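# Place every carton flat on the low platform

## Task

Get every carton onto the low platform, each lying flat and on its own (none on top of another), with no part sticking out past the platform's edges and with the same face on top as at the beginning; a carton counts only if it stays there on its own once the robot lets go.

## Robot and tools

The robot is one arm with seven joints and a suction cup at its end instead of fingers. All motion commands refer to the cup point, which is the middle of the cup's rim (36 mm across) when the rim touches nothing. The cup points along the cup point's own +z axis. About 4 cm back from the rim the tool widens, and its body and wrist camera stick out up to roughly 9 cm sideways, so leave room around it.

Frames. Each result reports end_effector_position (metres) and end_effector_quat_wxyz in the scene frame. Its origin lies on the table surface under the arm's base, +z is up, and +y is to the left when facing along +x. The base may be slightly tilted, and the reported position can be off a little, more so when the arm reaches far. Motion offsets, however, are given in the cup point's own axes, not the scene frame.

The row. Every motion uses rows of 7 plain numbers, each between -1 and 1, in this order: dx, dy, dz, rx, ry, rz, suction. There is one arm, so one row per step. The first six are an offset, not an absolute pose: they say where the cup point should be relative to its pose in the most recent result that showed it (if no result has shown it yet, or for later calls within the same reply, relative to where the robot is when the action begins). A value of 1.0 stands for 0.6 m for dx, dy, dz and for 180 degrees for rx, ry, rz; the three rotation numbers together form one rotation vector. Every row in a call is counted from that same reference pose, not from the row before it. All zeros does not mean stay still; it means go back to the reference pose. The seventh number sets the vacuum: above 0.01 turns suction on, 0.01 or lower turns it off, and it keeps its last setting.

Tools.
execute_actions takes "actions", a list holding at most one item, plus optional "pictures" (true/false). An empty list sends nothing and just returns the state with images. An item {"rows": [...], "steps": n} runs 1 to 15 rows for n control steps (each 1/30 s, default 15, minimum 10); rows are applied one per step and the last row repeats to fill. An item {"steps": n} alone is a wait of up to 300 steps counted from the previous result. A rejected call moves nothing.
move takes "target" (one 7-number row, offset as above) and optional "speed" in m/s, 0.002 to 0.5, default 0.25 (turning capped at twice that in rad/s). It drives the cup point along a straight line for 0.5 to 10 s; paths longer than 10 s are cut short. It does not avoid obstacles, may overshoot the speed when the arm is nearly straight, and the suction number is applied at the start. Its result adds a move: line: done (at rest near target) or e.g. off_target, moving, held, fault, plus the distance to target; limits=paced means the pose was clipped, limits=held means some steps were blocked.
wait takes "seconds" (0 to 10) and sends nothing new.
zoom_image takes "camera" (cam_high, cam_low or cam_wrist) and "region" [x0, y0, x1, y1] in that camera's pixels, top-left origin, at most 504 by 504. cam_high and cam_low are 504x504; cam_wrist is a 616x616 fisheye.
finished_scene takes "scene" (the current scene's number); it is final and reports whether the goal was met.

Limits on motion. Each step the commanded pose is clamped to within 70 mm and 16 degrees of the measured one, so big offsets take several actions; after an action the arm only carries on up to that clamped pose. Check the reported pose and send the remainder. Position has priority over orientation when both cannot be met. The results of execute_actions actions come back 10 steps before they finish; those steps then run while the next reply is being written. "Hand target" shows where the controller is heading. "pose unreachable" and HELD mark steps the clearance check changed or blocked.

Picking and placing. With suction on, press the rim squarely onto a flat, smooth face of a carton so it seals all around; avoid edges, seams and holes. suction_measured near 0 means no seal; 0.83 or more means airtight. part_present turns 1 at 0.50 and back to 0 below 0.45. Under vacuum the cup compresses, so a held carton rides up to 12 mm nearer the tool. To release, set the carton down on the platform first, then turn suction off, then lift at least 15 mm. If the cup seals to the table, switch suction off to free it. Keep each carton's top face up, set them apart, fully inside the platform.

Things to avoid. Pressing fast or far beyond contact hits hard; a joint torque reaching its limit (50.7 N m for the first four joints, 31.9 for the last three) freezes the arm for 10 s. Holding loads heats motors: MOTOR HOT from 60 °C, and at 75 °C an OVER-TEMPERATURE FAULT lets the arm sink, so don't hang around holding a carton. Never drop, slam or push anything off the table; that ends the attempt. Loose cartons may occasionally get a small nudge from outside. Quick, smooth motion is preferred.

Each tool is called by a JSON object that holds its "fn" and its "kwargs".

## Session

{"fn": "execute_actions", "kwargs": {"actions": []}}

Scene clock: 0.00 s of 8600.00 s.
end_effector_position=(+0.4494, -0.0058, +0.1939) suction_measured=0.00 part_present=0 end_effector_quat_wxyz=(-0.001, +0.008, +1.000, +0.000)
Joint positions: [-0.057  0.433 -0.001  1.656 -0.002  1.055  3.086]
Joint velocities: [ 0.001 -0.001  0.    -0.    -0.001  0.001 -0.001]
Joint torques (N m, as the joint torque sensors report them, + toward a larger angle): no reading
Hand target: +0.449, -0.006, +0.194; -0.001, +0.008, +1.000, +0.000

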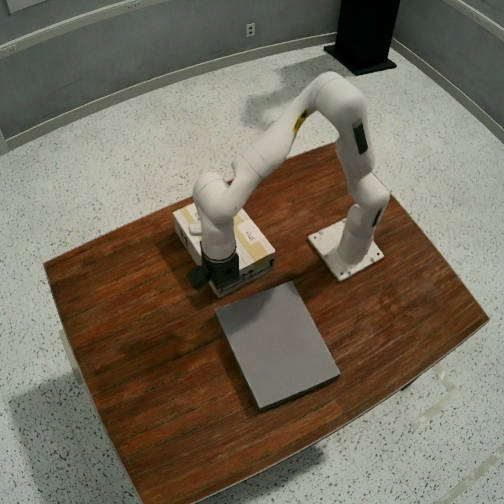

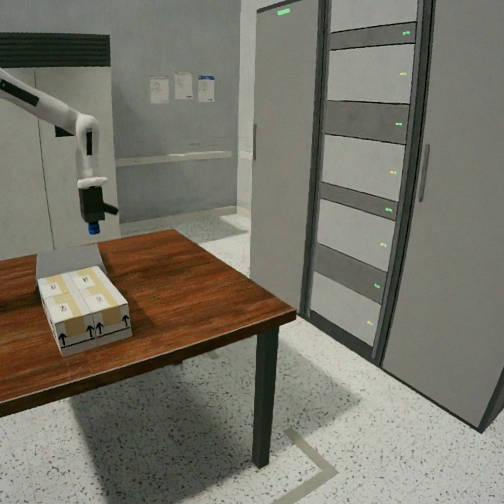

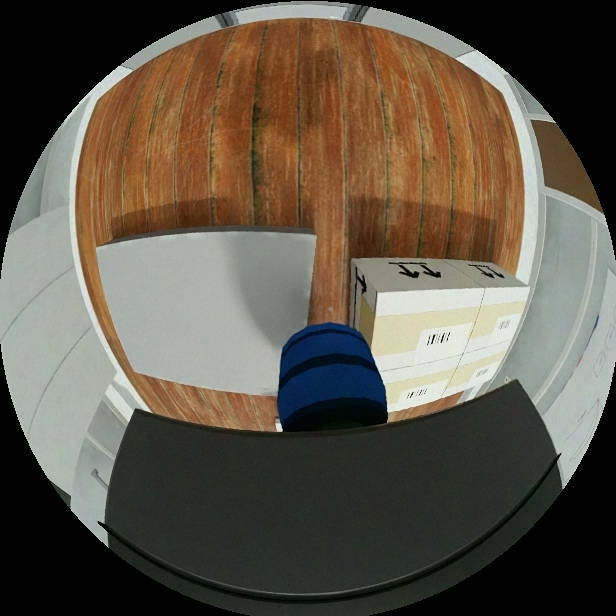

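{"fn": "zoom_image", "kwargs": {"camera": "cam_low", "region": [0, 200, 200, 400]}}

{"fn": "zoom_image", "kwargs": {"camera": "cam_high", "region": [130, 150, 390, 420]}}

Region (0, 200, 200, 400) of cam_low's 504x504 image, scaled by 2.520, with more detail than that image has.

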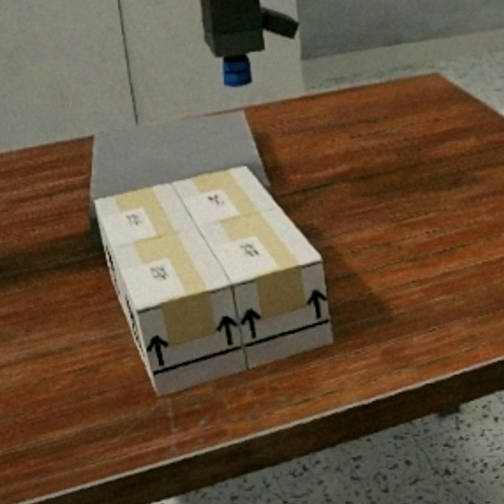

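Region (130, 150, 390, 420) of cam_high's 504x504 image, scaled by 1.867, with more detail than that image has; it fills the left 485 columns of this view, and the rest is white.

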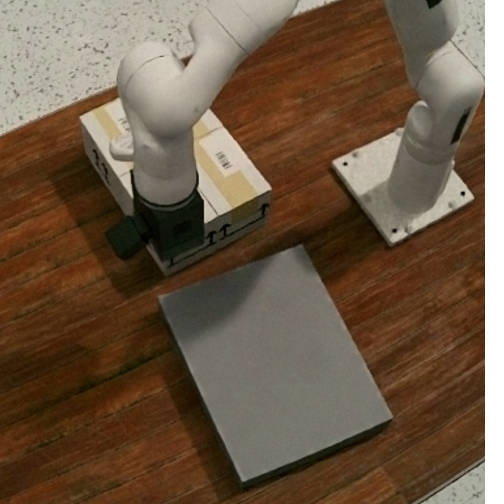

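{"fn": "zoom_image", "kwargs": {"camera": "cam_wrist", "region": [60, 200, 560, 460]}}

Region (60, 200, 560, 460) of cam_wrist's 616x616 image, scaled by 1.008, with more detail than that image has; it fills the top 262 rows of this view, and the rest is white.

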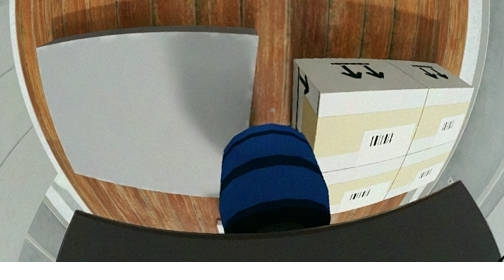

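{"fn": "move", "kwargs": {"target": [0, 0, -0.1667, 0, 0, 0, 0], "speed": 0.25}}

Scene clock: 17.53 s of 8600.00 s.
end_effector_position=(+0.4494, -0.0057, +0.2939) suction_measured=0.00 part_present=0 end_effector_quat_wxyz=(-0.001, +0.008, +1.000, +0.001)
Joint positions: [-0.062  0.347  0.006  1.447 -0.004  1.351  3.088]
Joint velocities: [ 0.    -0.001 -0.001  0.     0.001  0.001 -0.   ]
Joint torques (N m, as the joint torque sensors report them, + toward a larger angle): [  0.19 -15.47   0.05  -8.28   0.22   0.08   0.06]
Hand target: +0.449, -0.006, +0.294; -0.001, +0.008, +1.000, +0.001
Off the commanded pose: 0.000 m, 0 deg.
Kept back: nothing.
After step 90, 13.70 s passed at rest.
move: done

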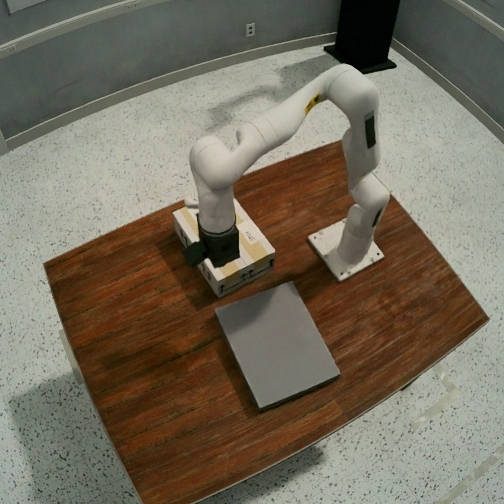

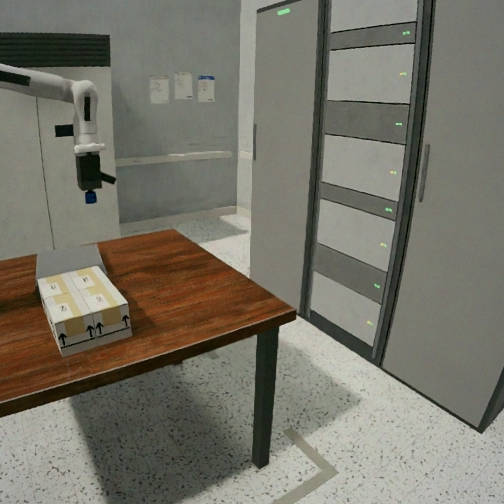

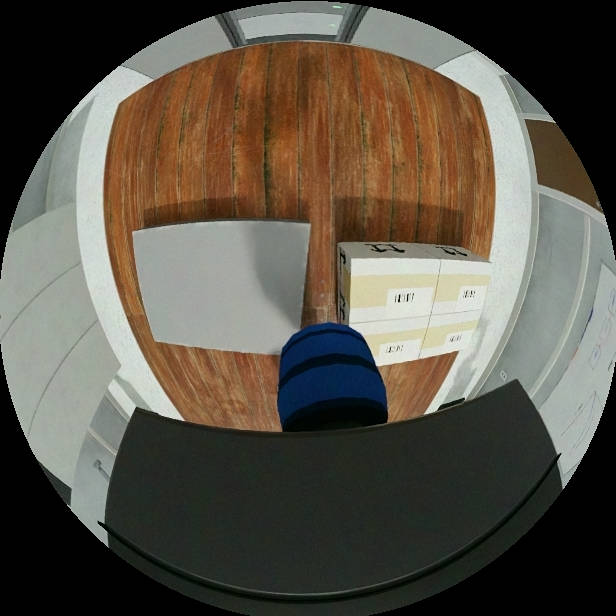

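{"fn": "zoom_image", "kwargs": {"camera": "cam_wrist", "region": [100, 190, 520, 400]}}

Region (100, 190, 520, 400) of cam_wrist's 616x616 image, scaled by 1.200, with more detail than that image has.

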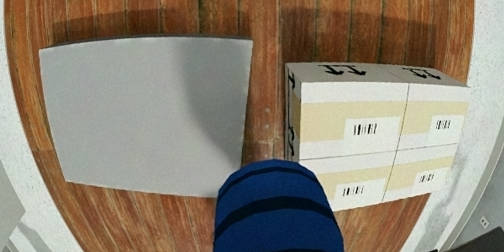

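{"fn": "zoom_image", "kwargs": {"camera": "cam_wrist", "region": [258, 300, 408, 450]}}

Region (258, 300, 408, 450) of cam_wrist's 616x616 image, scaled by 3.360, with more detail than that image has.

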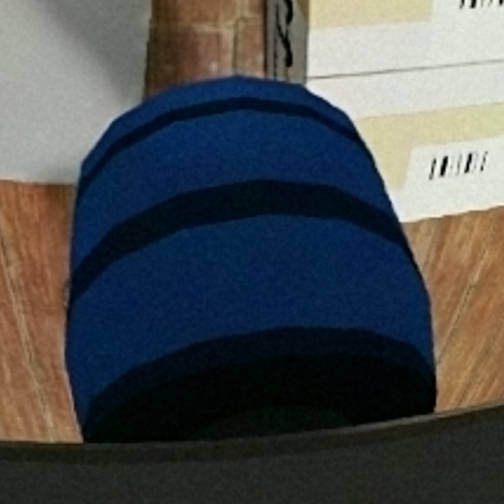

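{"fn": "zoom_image", "kwargs": {"camera": "cam_low", "region": [20, 230, 150, 360]}}

Region (20, 230, 150, 360) of cam_low's 504x504 image, scaled by 3.877, with more detail than that image has.

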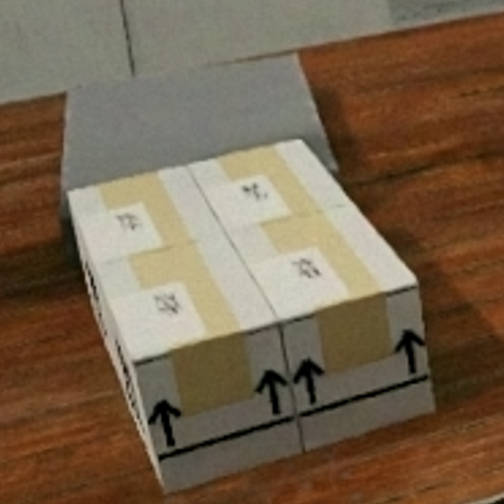

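{"fn": "move", "kwargs": {"target": [0.1057, -0.1938, 0.2732, 0, 0, 0, 0], "speed": 0.25}}

Scene clock: 62.63 s of 8600.00 s.
end_effector_position=(+0.3846, -0.1209, +0.1303) suction_measured=0.00 part_present=0 end_effector_quat_wxyz=(-0.001, +0.008, +1.000, +0.001)
Joint positions: [ 0.191  0.436  0.049  1.907 -0.031  0.802  3.401]
Joint velocities: [ 0.006  0.006  0.007  0.    -0.003 -0.002  0.003]
Joint torques (N m, as the joint torque sensors report them, + toward a larger angle): [  0.32 -15.16   0.53  -5.9    0.32  -0.01   0.24]
Hand target: +0.384, -0.121, +0.130; -0.001, +0.008, +1.000, +0.001
Off the commanded pose: 0.001 m, 0 deg.
Kept back: nothing.
After step 90, 40.87 s passed at rest.
move: done

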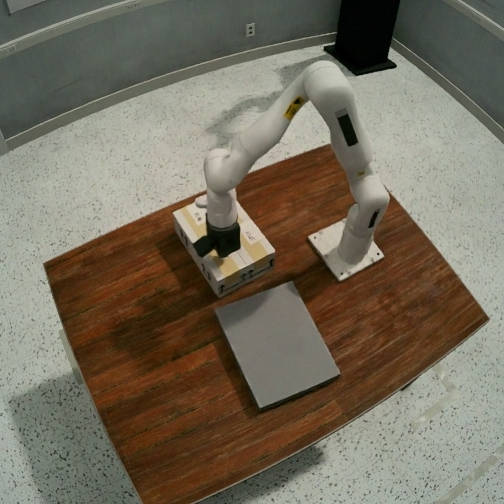

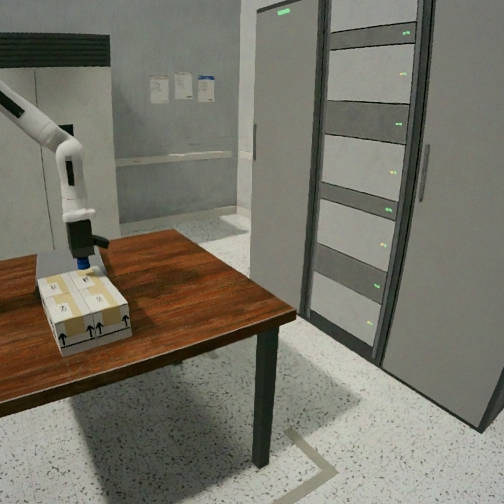

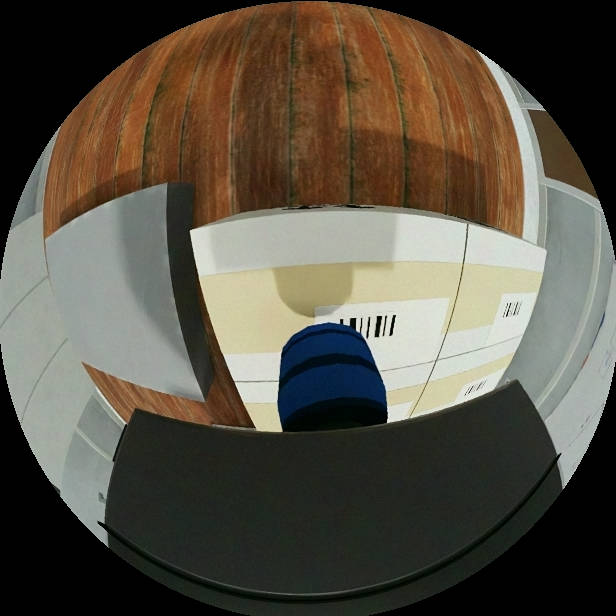

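{"fn": "zoom_image", "kwargs": {"camera": "cam_wrist", "region": [160, 180, 560, 440]}}

Region (160, 180, 560, 440) of cam_wrist's 616x616 image, scaled by 1.260, with more detail than that image has; it fills the top 328 rows of this view, and the rest is white.

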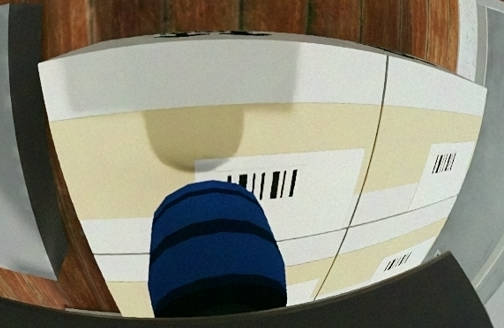

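{"fn": "zoom_image", "kwargs": {"camera": "cam_wrist", "region": [190, 290, 470, 440]}}

Region (190, 290, 470, 440) of cam_wrist's 616x616 image, scaled by 1.800, with more detail than that image has; it fills the top 270 rows of this view, and the rest is white.

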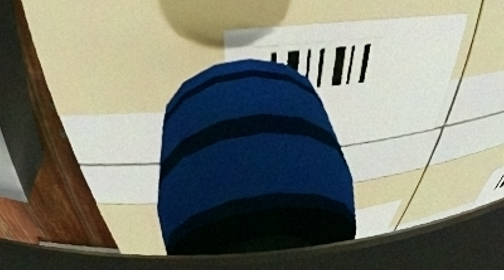

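{"fn": "move", "kwargs": {"target": [0.0260, -0.0218, 0.0505, 0, 0, 0, 1], "speed": 0.1}}

Scene clock: 74.67 s of 8600.00 s.
end_effector_position=(+0.3688, -0.1335, +0.0997) suction_measured=0.79 part_present=1 end_effector_quat_wxyz=(-0.001, +0.008, +1.000, +0.001)
Joint positions: [ 0.234  0.475  0.046  1.978 -0.036  0.692  3.447]
Joint velocities: [ 0.005 -0.009  0.004 -0.002 -0.     0.004  0.001]
Joint torques (N m, as the joint torque sensors report them, + toward a larger angle): [  0.18 -17.62   0.39  -6.59   0.21   0.05   0.  ]
Hand target: +0.369, -0.134, +0.100; -0.001, +0.008, +1.000, +0.001
Off the commanded pose: 0.000 m, 0 deg.
Kept back: nothing.
After step 90, 8.30 s passed at rest.
move: done

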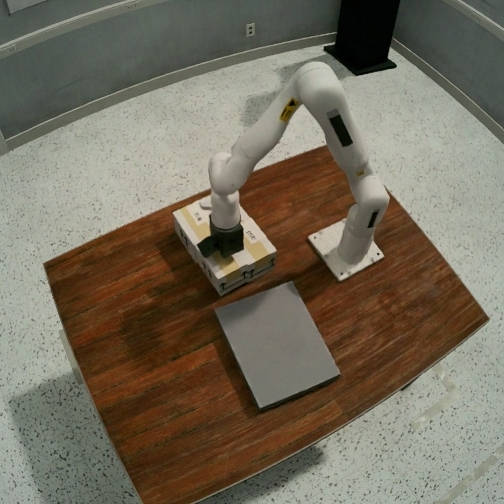

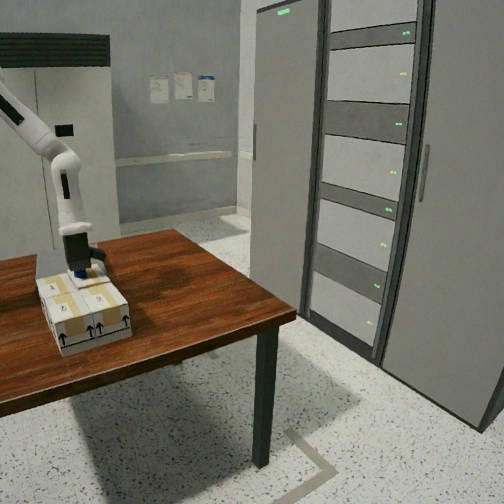

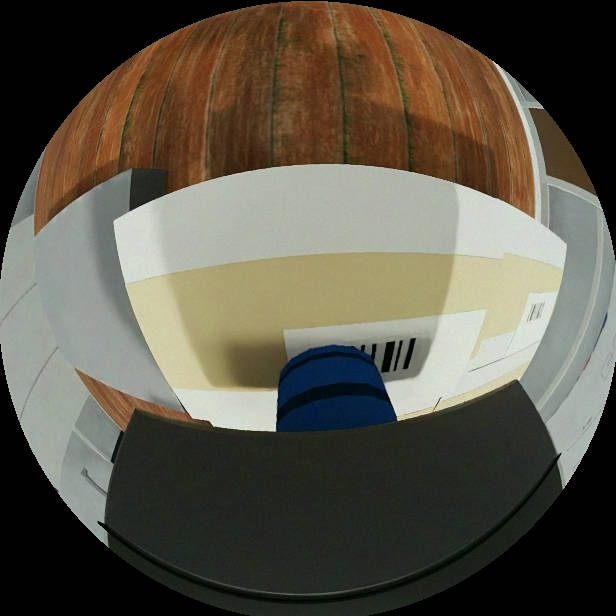

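{"fn": "zoom_image", "kwargs": {"camera": "cam_wrist", "region": [90, 140, 590, 440]}}

Region (90, 140, 590, 440) of cam_wrist's 616x616 image, scaled by 1.008, with more detail than that image has; it fills the top 302 rows of this view, and the rest is white.

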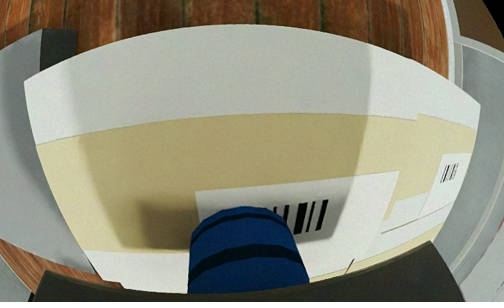

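{"fn": "move", "kwargs": {"target": [0, 0, -0.1172, 0, 0, 0, 1], "speed": 0.25}}

Scene clock: 80.47 s of 8600.00 s.
end_effector_position=(+0.3688, -0.1334, +0.1699) suction_measured=0.89 part_present=1 end_effector_quat_wxyz=(-0.001, +0.007, +1.000, +0.001)
Joint positions: [ 0.225  0.351  0.056  1.883 -0.027  0.912  3.439]
Joint velocities: [ 0.    -0.004  0.    -0.001  0.001 -0.001 -0.001]
Joint torques (N m, as the joint torque sensors report them, + toward a larger angle): [  0.22 -16.44   0.6   -8.04   0.19   0.06   0.1 ]
Hand target: +0.369, -0.133, +0.170; -0.001, +0.007, +1.000, +0.001
Off the commanded pose: 0.000 m, 0 deg.
Kept back: nothing.
After step 90, 2.03 s passed at rest.
move: done

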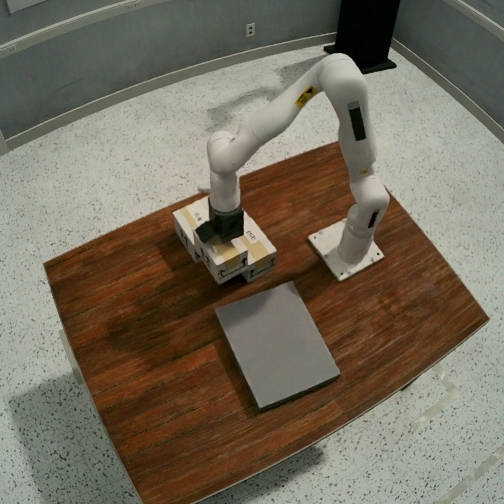

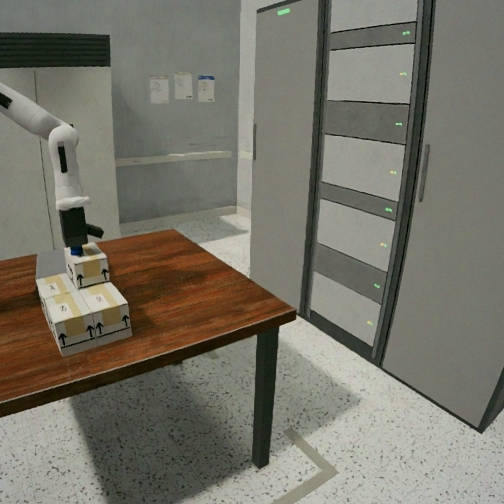

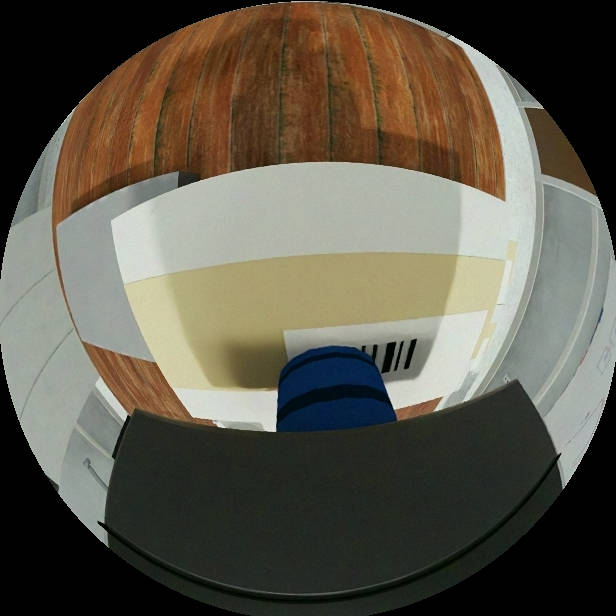

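{"fn": "zoom_image", "kwargs": {"camera": "cam_low", "region": [20, 180, 170, 330]}}

Region (20, 180, 170, 330) of cam_low's 504x504 image, scaled by 3.360, with more detail than that image has.

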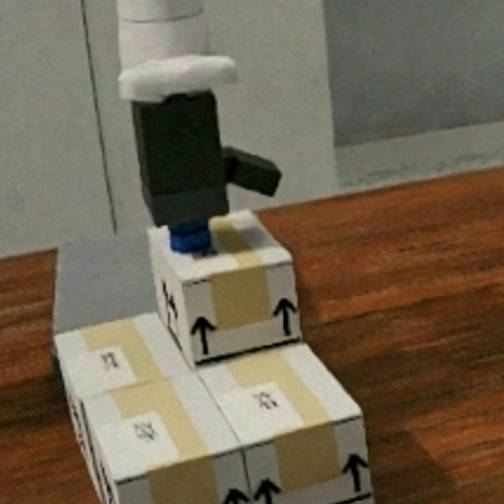

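{"fn": "zoom_image", "kwargs": {"camera": "cam_wrist", "region": [90, 140, 590, 440]}}

Region (90, 140, 590, 440) of cam_wrist's 616x616 image, scaled by 1.008, with more detail than that image has; it fills the top 302 rows of this view, and the rest is white.

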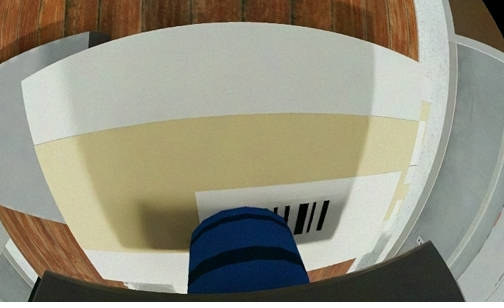

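{"fn": "move", "kwargs": {"target": [-0.0645, 0.6205, 0, 0, 0, 0.05, 1], "speed": 0.3}}

Scene clock: 86.77 s of 8600.00 s.
end_effector_position=(+0.4123, +0.2375, +0.1699) suction_measured=0.89 part_present=1 end_effector_quat_wxyz=(-0.002, +0.086, +0.996, -0.000)
Joint positions: [-0.551  0.516 -0.061  1.601  0.032  1.028  2.367]
Joint velocities: [-0.007  0.011 -0.008 -0.002 -0.     0.002 -0.003]
Joint torques (N m, as the joint torque sensors report them, + toward a larger angle): [ -0.37 -20.83   0.21  -8.86   0.36  -0.05  -0.39]
Hand target: +0.412, +0.238, +0.169; -0.002, +0.086, +0.996, -0.000
Off the commanded pose: 0.001 m, 0 deg.
Kept back: nothing.
After step 90, 1.60 s passed at rest.
move: done

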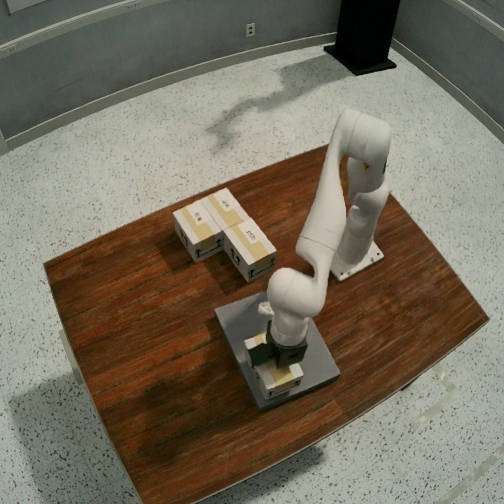

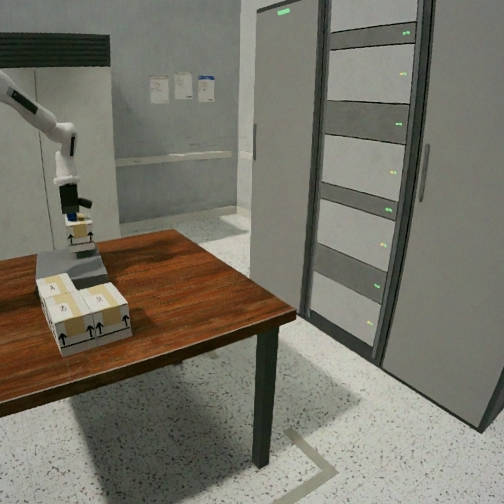

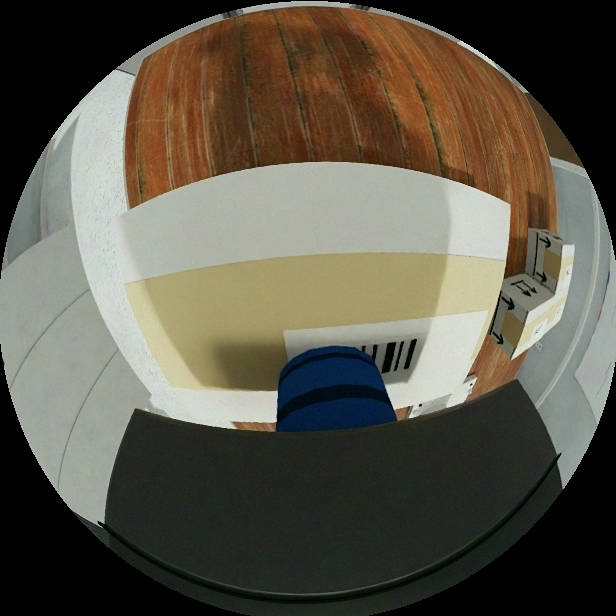

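{"fn": "zoom_image", "kwargs": {"camera": "cam_high", "region": [180, 260, 360, 430]}}

Region (180, 260, 360, 430) of cam_high's 504x504 image, scaled by 2.800, with more detail than that image has.

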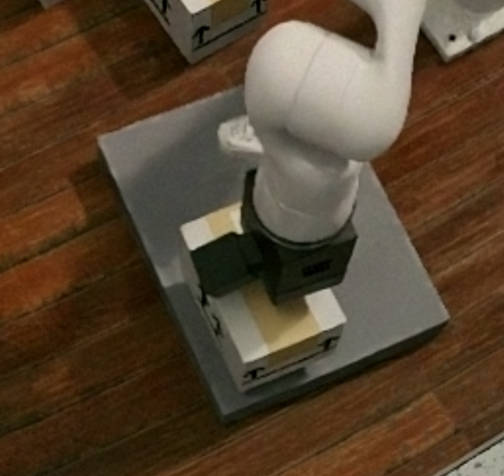

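{"fn": "zoom_image", "kwargs": {"camera": "cam_low", "region": [20, 180, 170, 330]}}

Region (20, 180, 170, 330) of cam_low's 504x504 image, scaled by 3.360, with more detail than that image has.

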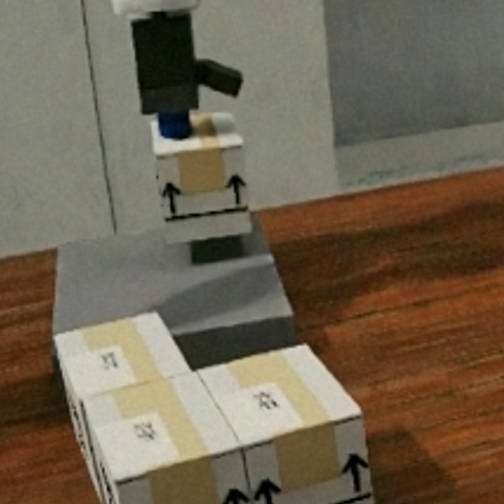

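{"fn": "zoom_image", "kwargs": {"camera": "cam_high", "region": [230, 350, 350, 420]}}

Region (230, 350, 350, 420) of cam_high's 504x504 image, scaled by 4.200, with more detail than that image has; it fills the top 294 rows of this view, and the rest is white.

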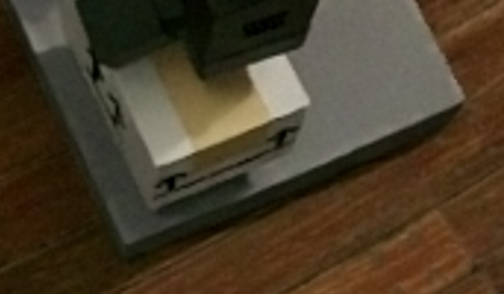

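{"fn": "move", "kwargs": {"target": [-0.0142, -0.0107, 0.0583, 0, 0, 0, 1], "speed": 0.08}}

Scene clock: 95.50 s of 8600.00 s.
end_effector_position=(+0.4206, +0.2309, +0.1382) suction_measured=0.89 part_present=1 end_effector_quat_wxyz=(+0.001, +0.086, +0.996, +0.002)
Joint positions: [-0.531  0.562 -0.059  1.639  0.035  0.938  2.386]
Joint velocities: [ 0.002 -0.001  0.    -0.001 -0.001  0.     0.   ]
Joint torques (N m, as the joint torque sensors report them, + toward a larger angle): [  0.6  -16.69   0.21  -7.04   0.46  -0.5   -0.01]
Hand target: +0.420, +0.230, +0.135; -0.002, +0.086, +0.996, -0.000
Off the commanded pose: 0.004 m, 0 deg.
Kept back: nothing.
After step 90, 5.00 s passed at rest.
move: off_target

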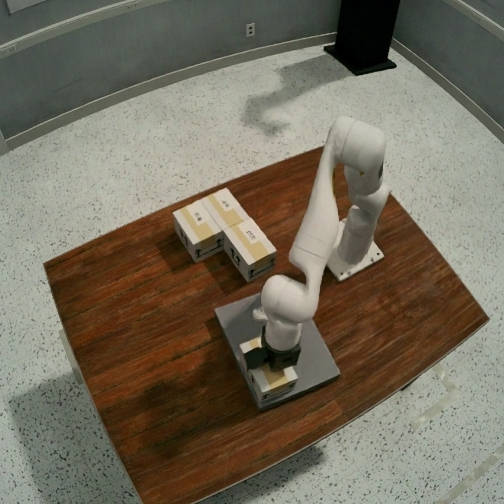

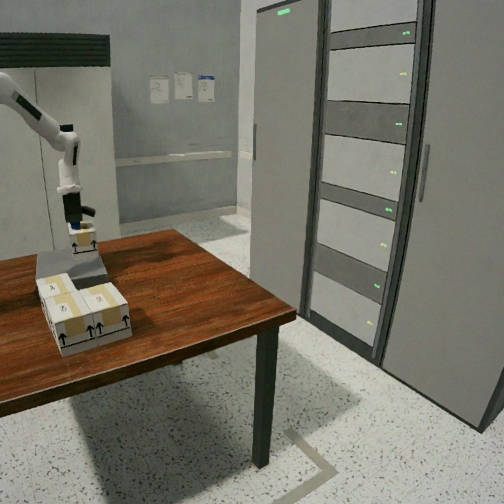

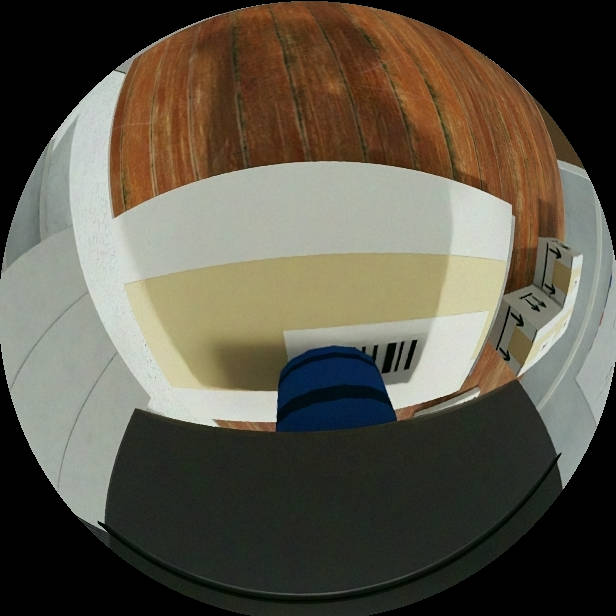

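{"fn": "zoom_image", "kwargs": {"camera": "cam_high", "region": [200, 330, 350, 420]}}

Region (200, 330, 350, 420) of cam_high's 504x504 image, scaled by 3.360, with more detail than that image has; it fills the top 302 rows of this view, and the rest is white.

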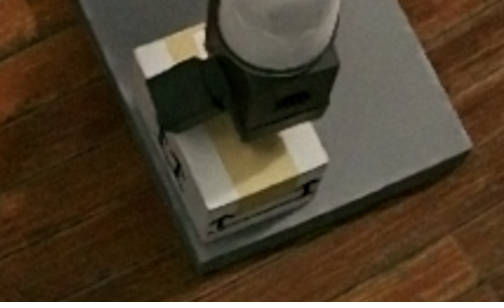

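{"fn": "execute_actions", "kwargs": {"actions": [{"rows": [[0, 0, 0, 0, 0, 0, 0]], "steps": 10}]}}

Scene clock: 96.63 s of 8600.00 s.
end_effector_position=(+0.4206, +0.2309, +0.1382) suction_measured=0.89 part_present=1 end_effector_quat_wxyz=(+0.001, +0.086, +0.996, +0.002)
Joint positions: [-0.531  0.562 -0.059  1.639  0.035  0.938  2.386]
Joint velocities: [ 0.001  0.    -0.001 -0.001  0.     0.     0.001]
Joint torques (N m, as the joint torque sensors report them, + toward a larger angle): [  0.4  -16.98   0.29  -7.12   0.5   -0.32  -0.04]
Kept back: the last 10 steps of this action.
Steps of this call (steps 1 to 34: nothing new was sent). Readings (end_effector_position | what the end effector reports):
1: (+0.4206, +0.2309, +0.1382) | suction_measured=0.89 part_present=1
2: (+0.4206, +0.2309, +0.1382) | suction_measured=0.89 part_present=1
4: (+0.4206, +0.2309, +0.1382) | suction_measured=0.89 part_present=1
8: (+0.4206, +0.2309, +0.1382) | suction_measured=0.89 part_present=1
34: the state above

{"fn": "move", "kwargs": {"target": [0, 0, -0.06, 0, 0, 0, 0], "speed": 0.25}}

Scene clock: 99.13 s of 8600.00 s.
end_effector_position=(+0.4204, +0.2308, +0.1741) suction_measured=0.00 part_present=0 end_effector_quat_wxyz=(+0.001, +0.086, +0.996, +0.002)
Joint positions: [-0.53   0.515 -0.059  1.588  0.03   1.036  2.39 ]
Joint velocities: [ 0.001 -0.001 -0.     0.    -0.002  0.    -0.001]
Joint torques (N m, as the joint torque sensors report them, + toward a larger angle): [  0.18 -17.09   0.13  -7.07   0.29   0.19   0.05]
Hand target: +0.420, +0.231, +0.174; +0.001, +0.086, +0.996, +0.002
Off your previous action's commanded pose: 0.004 m, 0 deg at its last step (step 10 of this call).
Off the commanded pose: 0.000 m, 0 deg.
Kept back: nothing.
move: done

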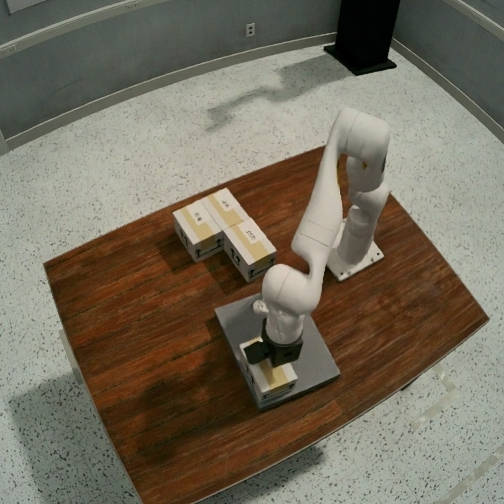

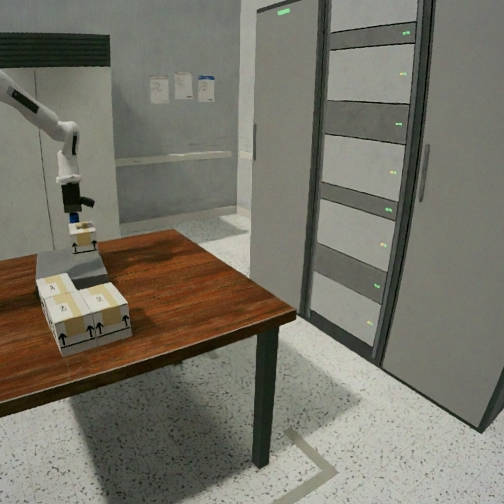

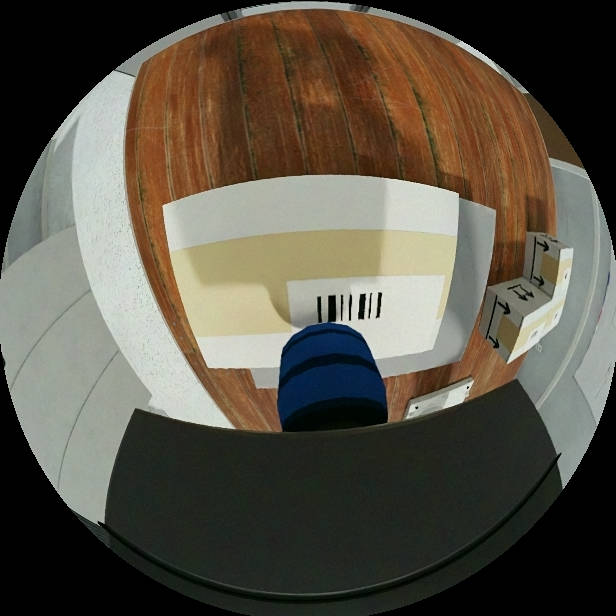

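{"fn": "execute_actions", "kwargs": {"actions": []}}

Scene clock: 100.73 s of 8600.00 s.
end_effector_position=(+0.4205, +0.2309, +0.1742) suction_measured=0.00 part_present=0 end_effector_quat_wxyz=(+0.001, +0.086, +0.996, +0.002)
Joint positions: [-0.53   0.515 -0.059  1.588  0.03   1.036  2.39 ]
Joint velocities: [-0.001 -0.001 -0.    -0.001  0.001  0.001  0.   ]
Joint torques (N m, as the joint torque sensors report them, + toward a larger angle): [  0.17 -17.49   0.05  -7.32   0.37   0.2    0.02]
Hand target: +0.420, +0.231, +0.174; +0.001, +0.086, +0.996, +0.002
Off the commanded pose: 0.000 m, 0 deg.
Kept back: nothing.
Steps of this call (steps 1 to 48: nothing new was sent). Readings (end_effector_position | what the end effector reports):
1: (+0.4204, +0.2308, +0.1741) | suction_measured=0.00 part_present=0
2: (+0.4204, +0.2308, +0.1741) | suction_measured=0.00 part_present=0
4: (+0.4204, +0.2309, +0.1742) | suction_measured=0.00 part_present=0
8: (+0.4204, +0.2309, +0.1742) | suction_measured=0.00 part_present=0
48: the state above

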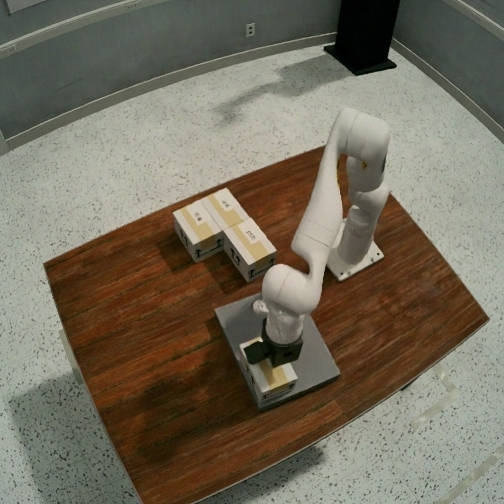

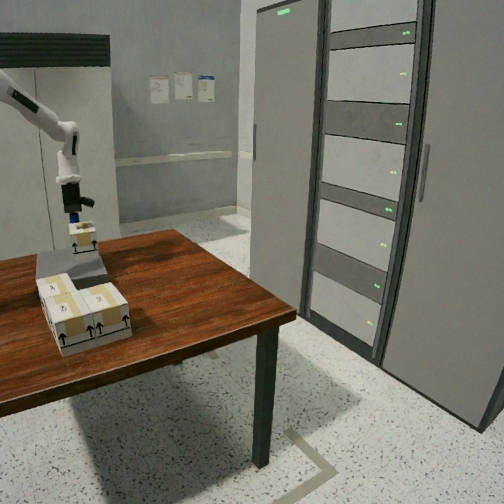

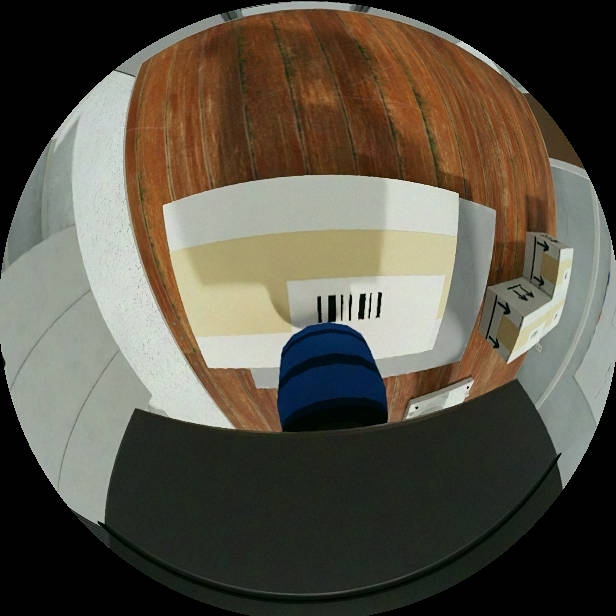

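{"fn": "move", "kwargs": {"target": [0.105, -0.6465, 0.065, 0, 0, -0.055, 0], "speed": 0.35}}

Scene clock: 103.17 s of 8600.00 s.
end_effector_position=(+0.2933, -0.1400, +0.1335) suction_measured=0.00 part_present=0 end_effector_quat_wxyz=(+0.002, -0.000, +1.000, +0.003)
Joint positions: [ 0.298  0.286  0.075  2.146 -0.044  0.71   3.564]
Joint velocities: [ 0.002  0.001  0.004 -0.001 -0.002  0.001  0.002]
Joint torques (N m, as the joint torque sensors report them, + toward a larger angle): [  0.16 -11.59   0.48  -5.49   0.4    0.17   0.19]
Hand target: +0.293, -0.140, +0.133; +0.002, -0.000, +1.000, +0.003
Off the commanded pose: 0.001 m, 0 deg.
Kept back: nothing.
move: done

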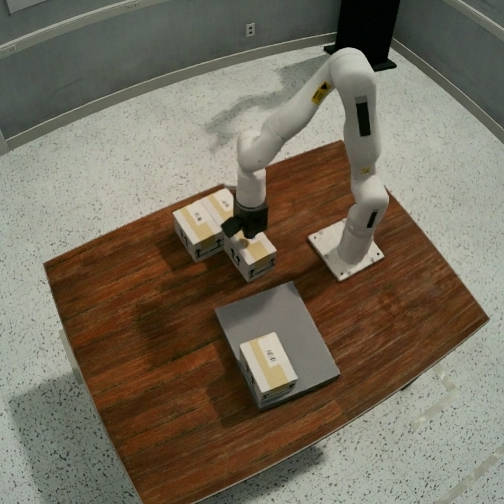

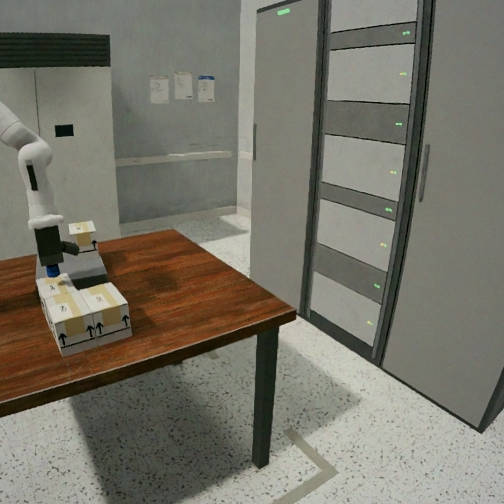

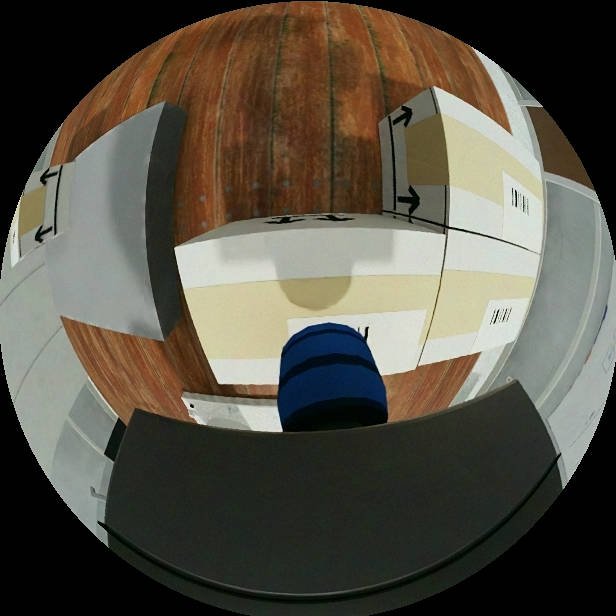

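{"fn": "move", "kwargs": {"target": [0.0067, 0.005, 0.057, 0, 0, 0, 1], "speed": 0.1}}

Scene clock: 107.03 s of 8600.00 s.
end_effector_position=(+0.2891, -0.1368, +0.0991) suction_measured=0.79 part_present=1 end_effector_quat_wxyz=(+0.001, -0.000, +1.000, +0.003)
Joint positions: [ 0.302  0.357  0.066  2.207 -0.056  0.578  3.571]
Joint velocities: [ 0.001 -0.005  0.005 -0.019  0.004 -0.026  0.001]
Joint torques (N m, as the joint torque sensors report them, + toward a larger angle): [  0.14 -13.07   0.42  -4.82   0.2    0.51   0.03]
Hand target: +0.289, -0.137, +0.099; +0.002, -0.000, +1.000, +0.003
Off the commanded pose: 0.000 m, 0 deg.
Kept back: nothing.
After step 90, 0.13 s passed at rest.
move: done

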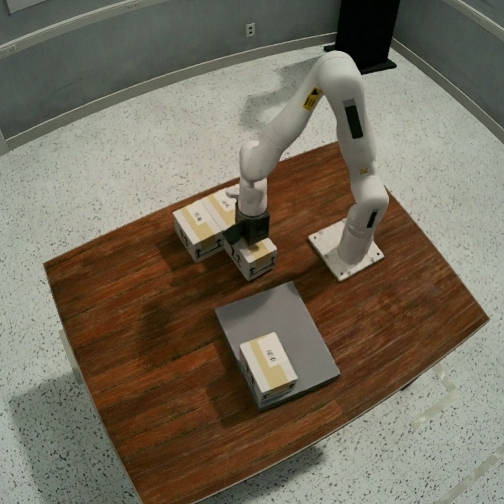

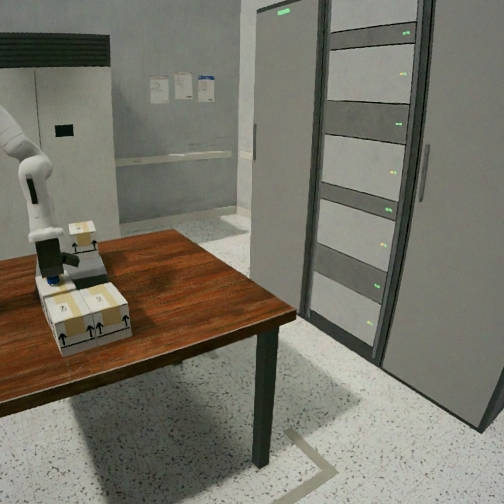

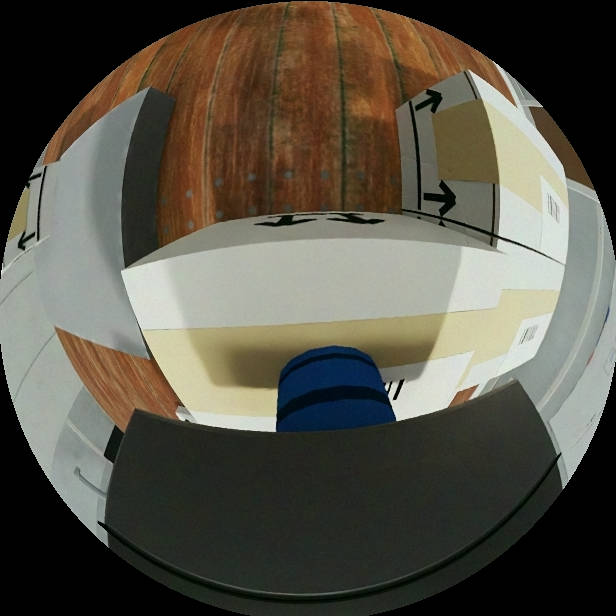

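{"fn": "move", "kwargs": {"target": [-0.0067, 0.0867, -0.12, 0, 0, 0, 1], "speed": 0.25}}

Scene clock: 109.93 s of 8600.00 s.
end_effector_position=(+0.2925, -0.0851, +0.1712) suction_measured=0.89 part_present=1 end_effector_quat_wxyz=(+0.001, -0.000, +1.000, +0.003)
Joint positions: [ 0.157  0.169  0.04   2.14  -0.019  0.832  3.369]
Joint velocities: [-0.001 -0.005 -0.002 -0.     0.002  0.001 -0.001]
Joint torques (N m, as the joint torque sensors report them, + toward a larger angle): [  0.41 -11.6   -0.19  -7.48   0.07   0.07  -0.13]
Hand target: +0.293, -0.085, +0.171; +0.001, -0.001, +1.000, +0.003
Off the commanded pose: 0.000 m, 0 deg.
Kept back: nothing.
move: done

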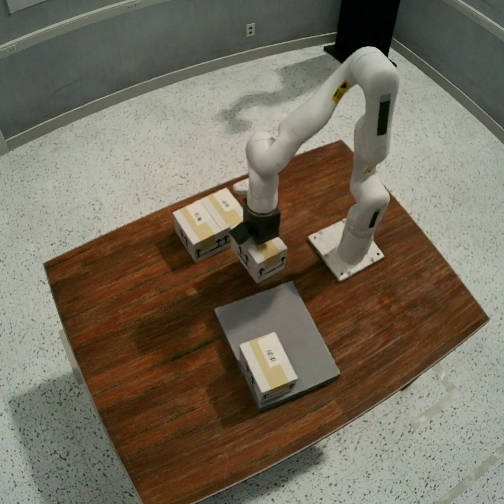

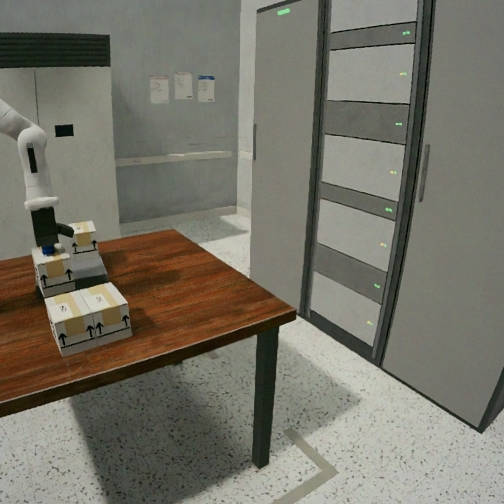

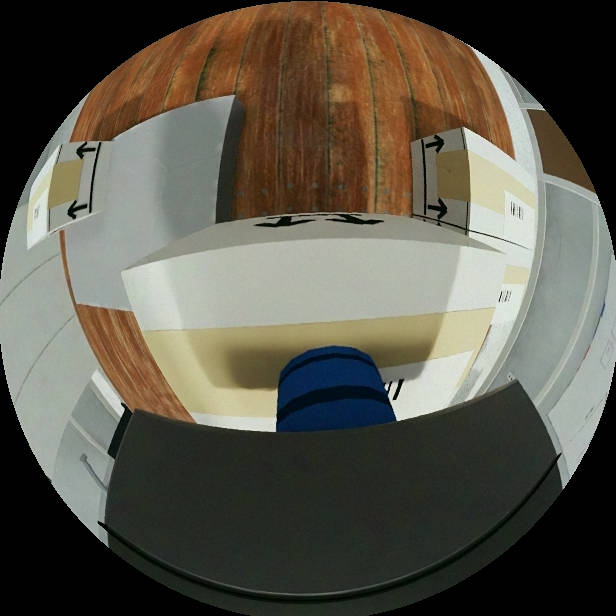

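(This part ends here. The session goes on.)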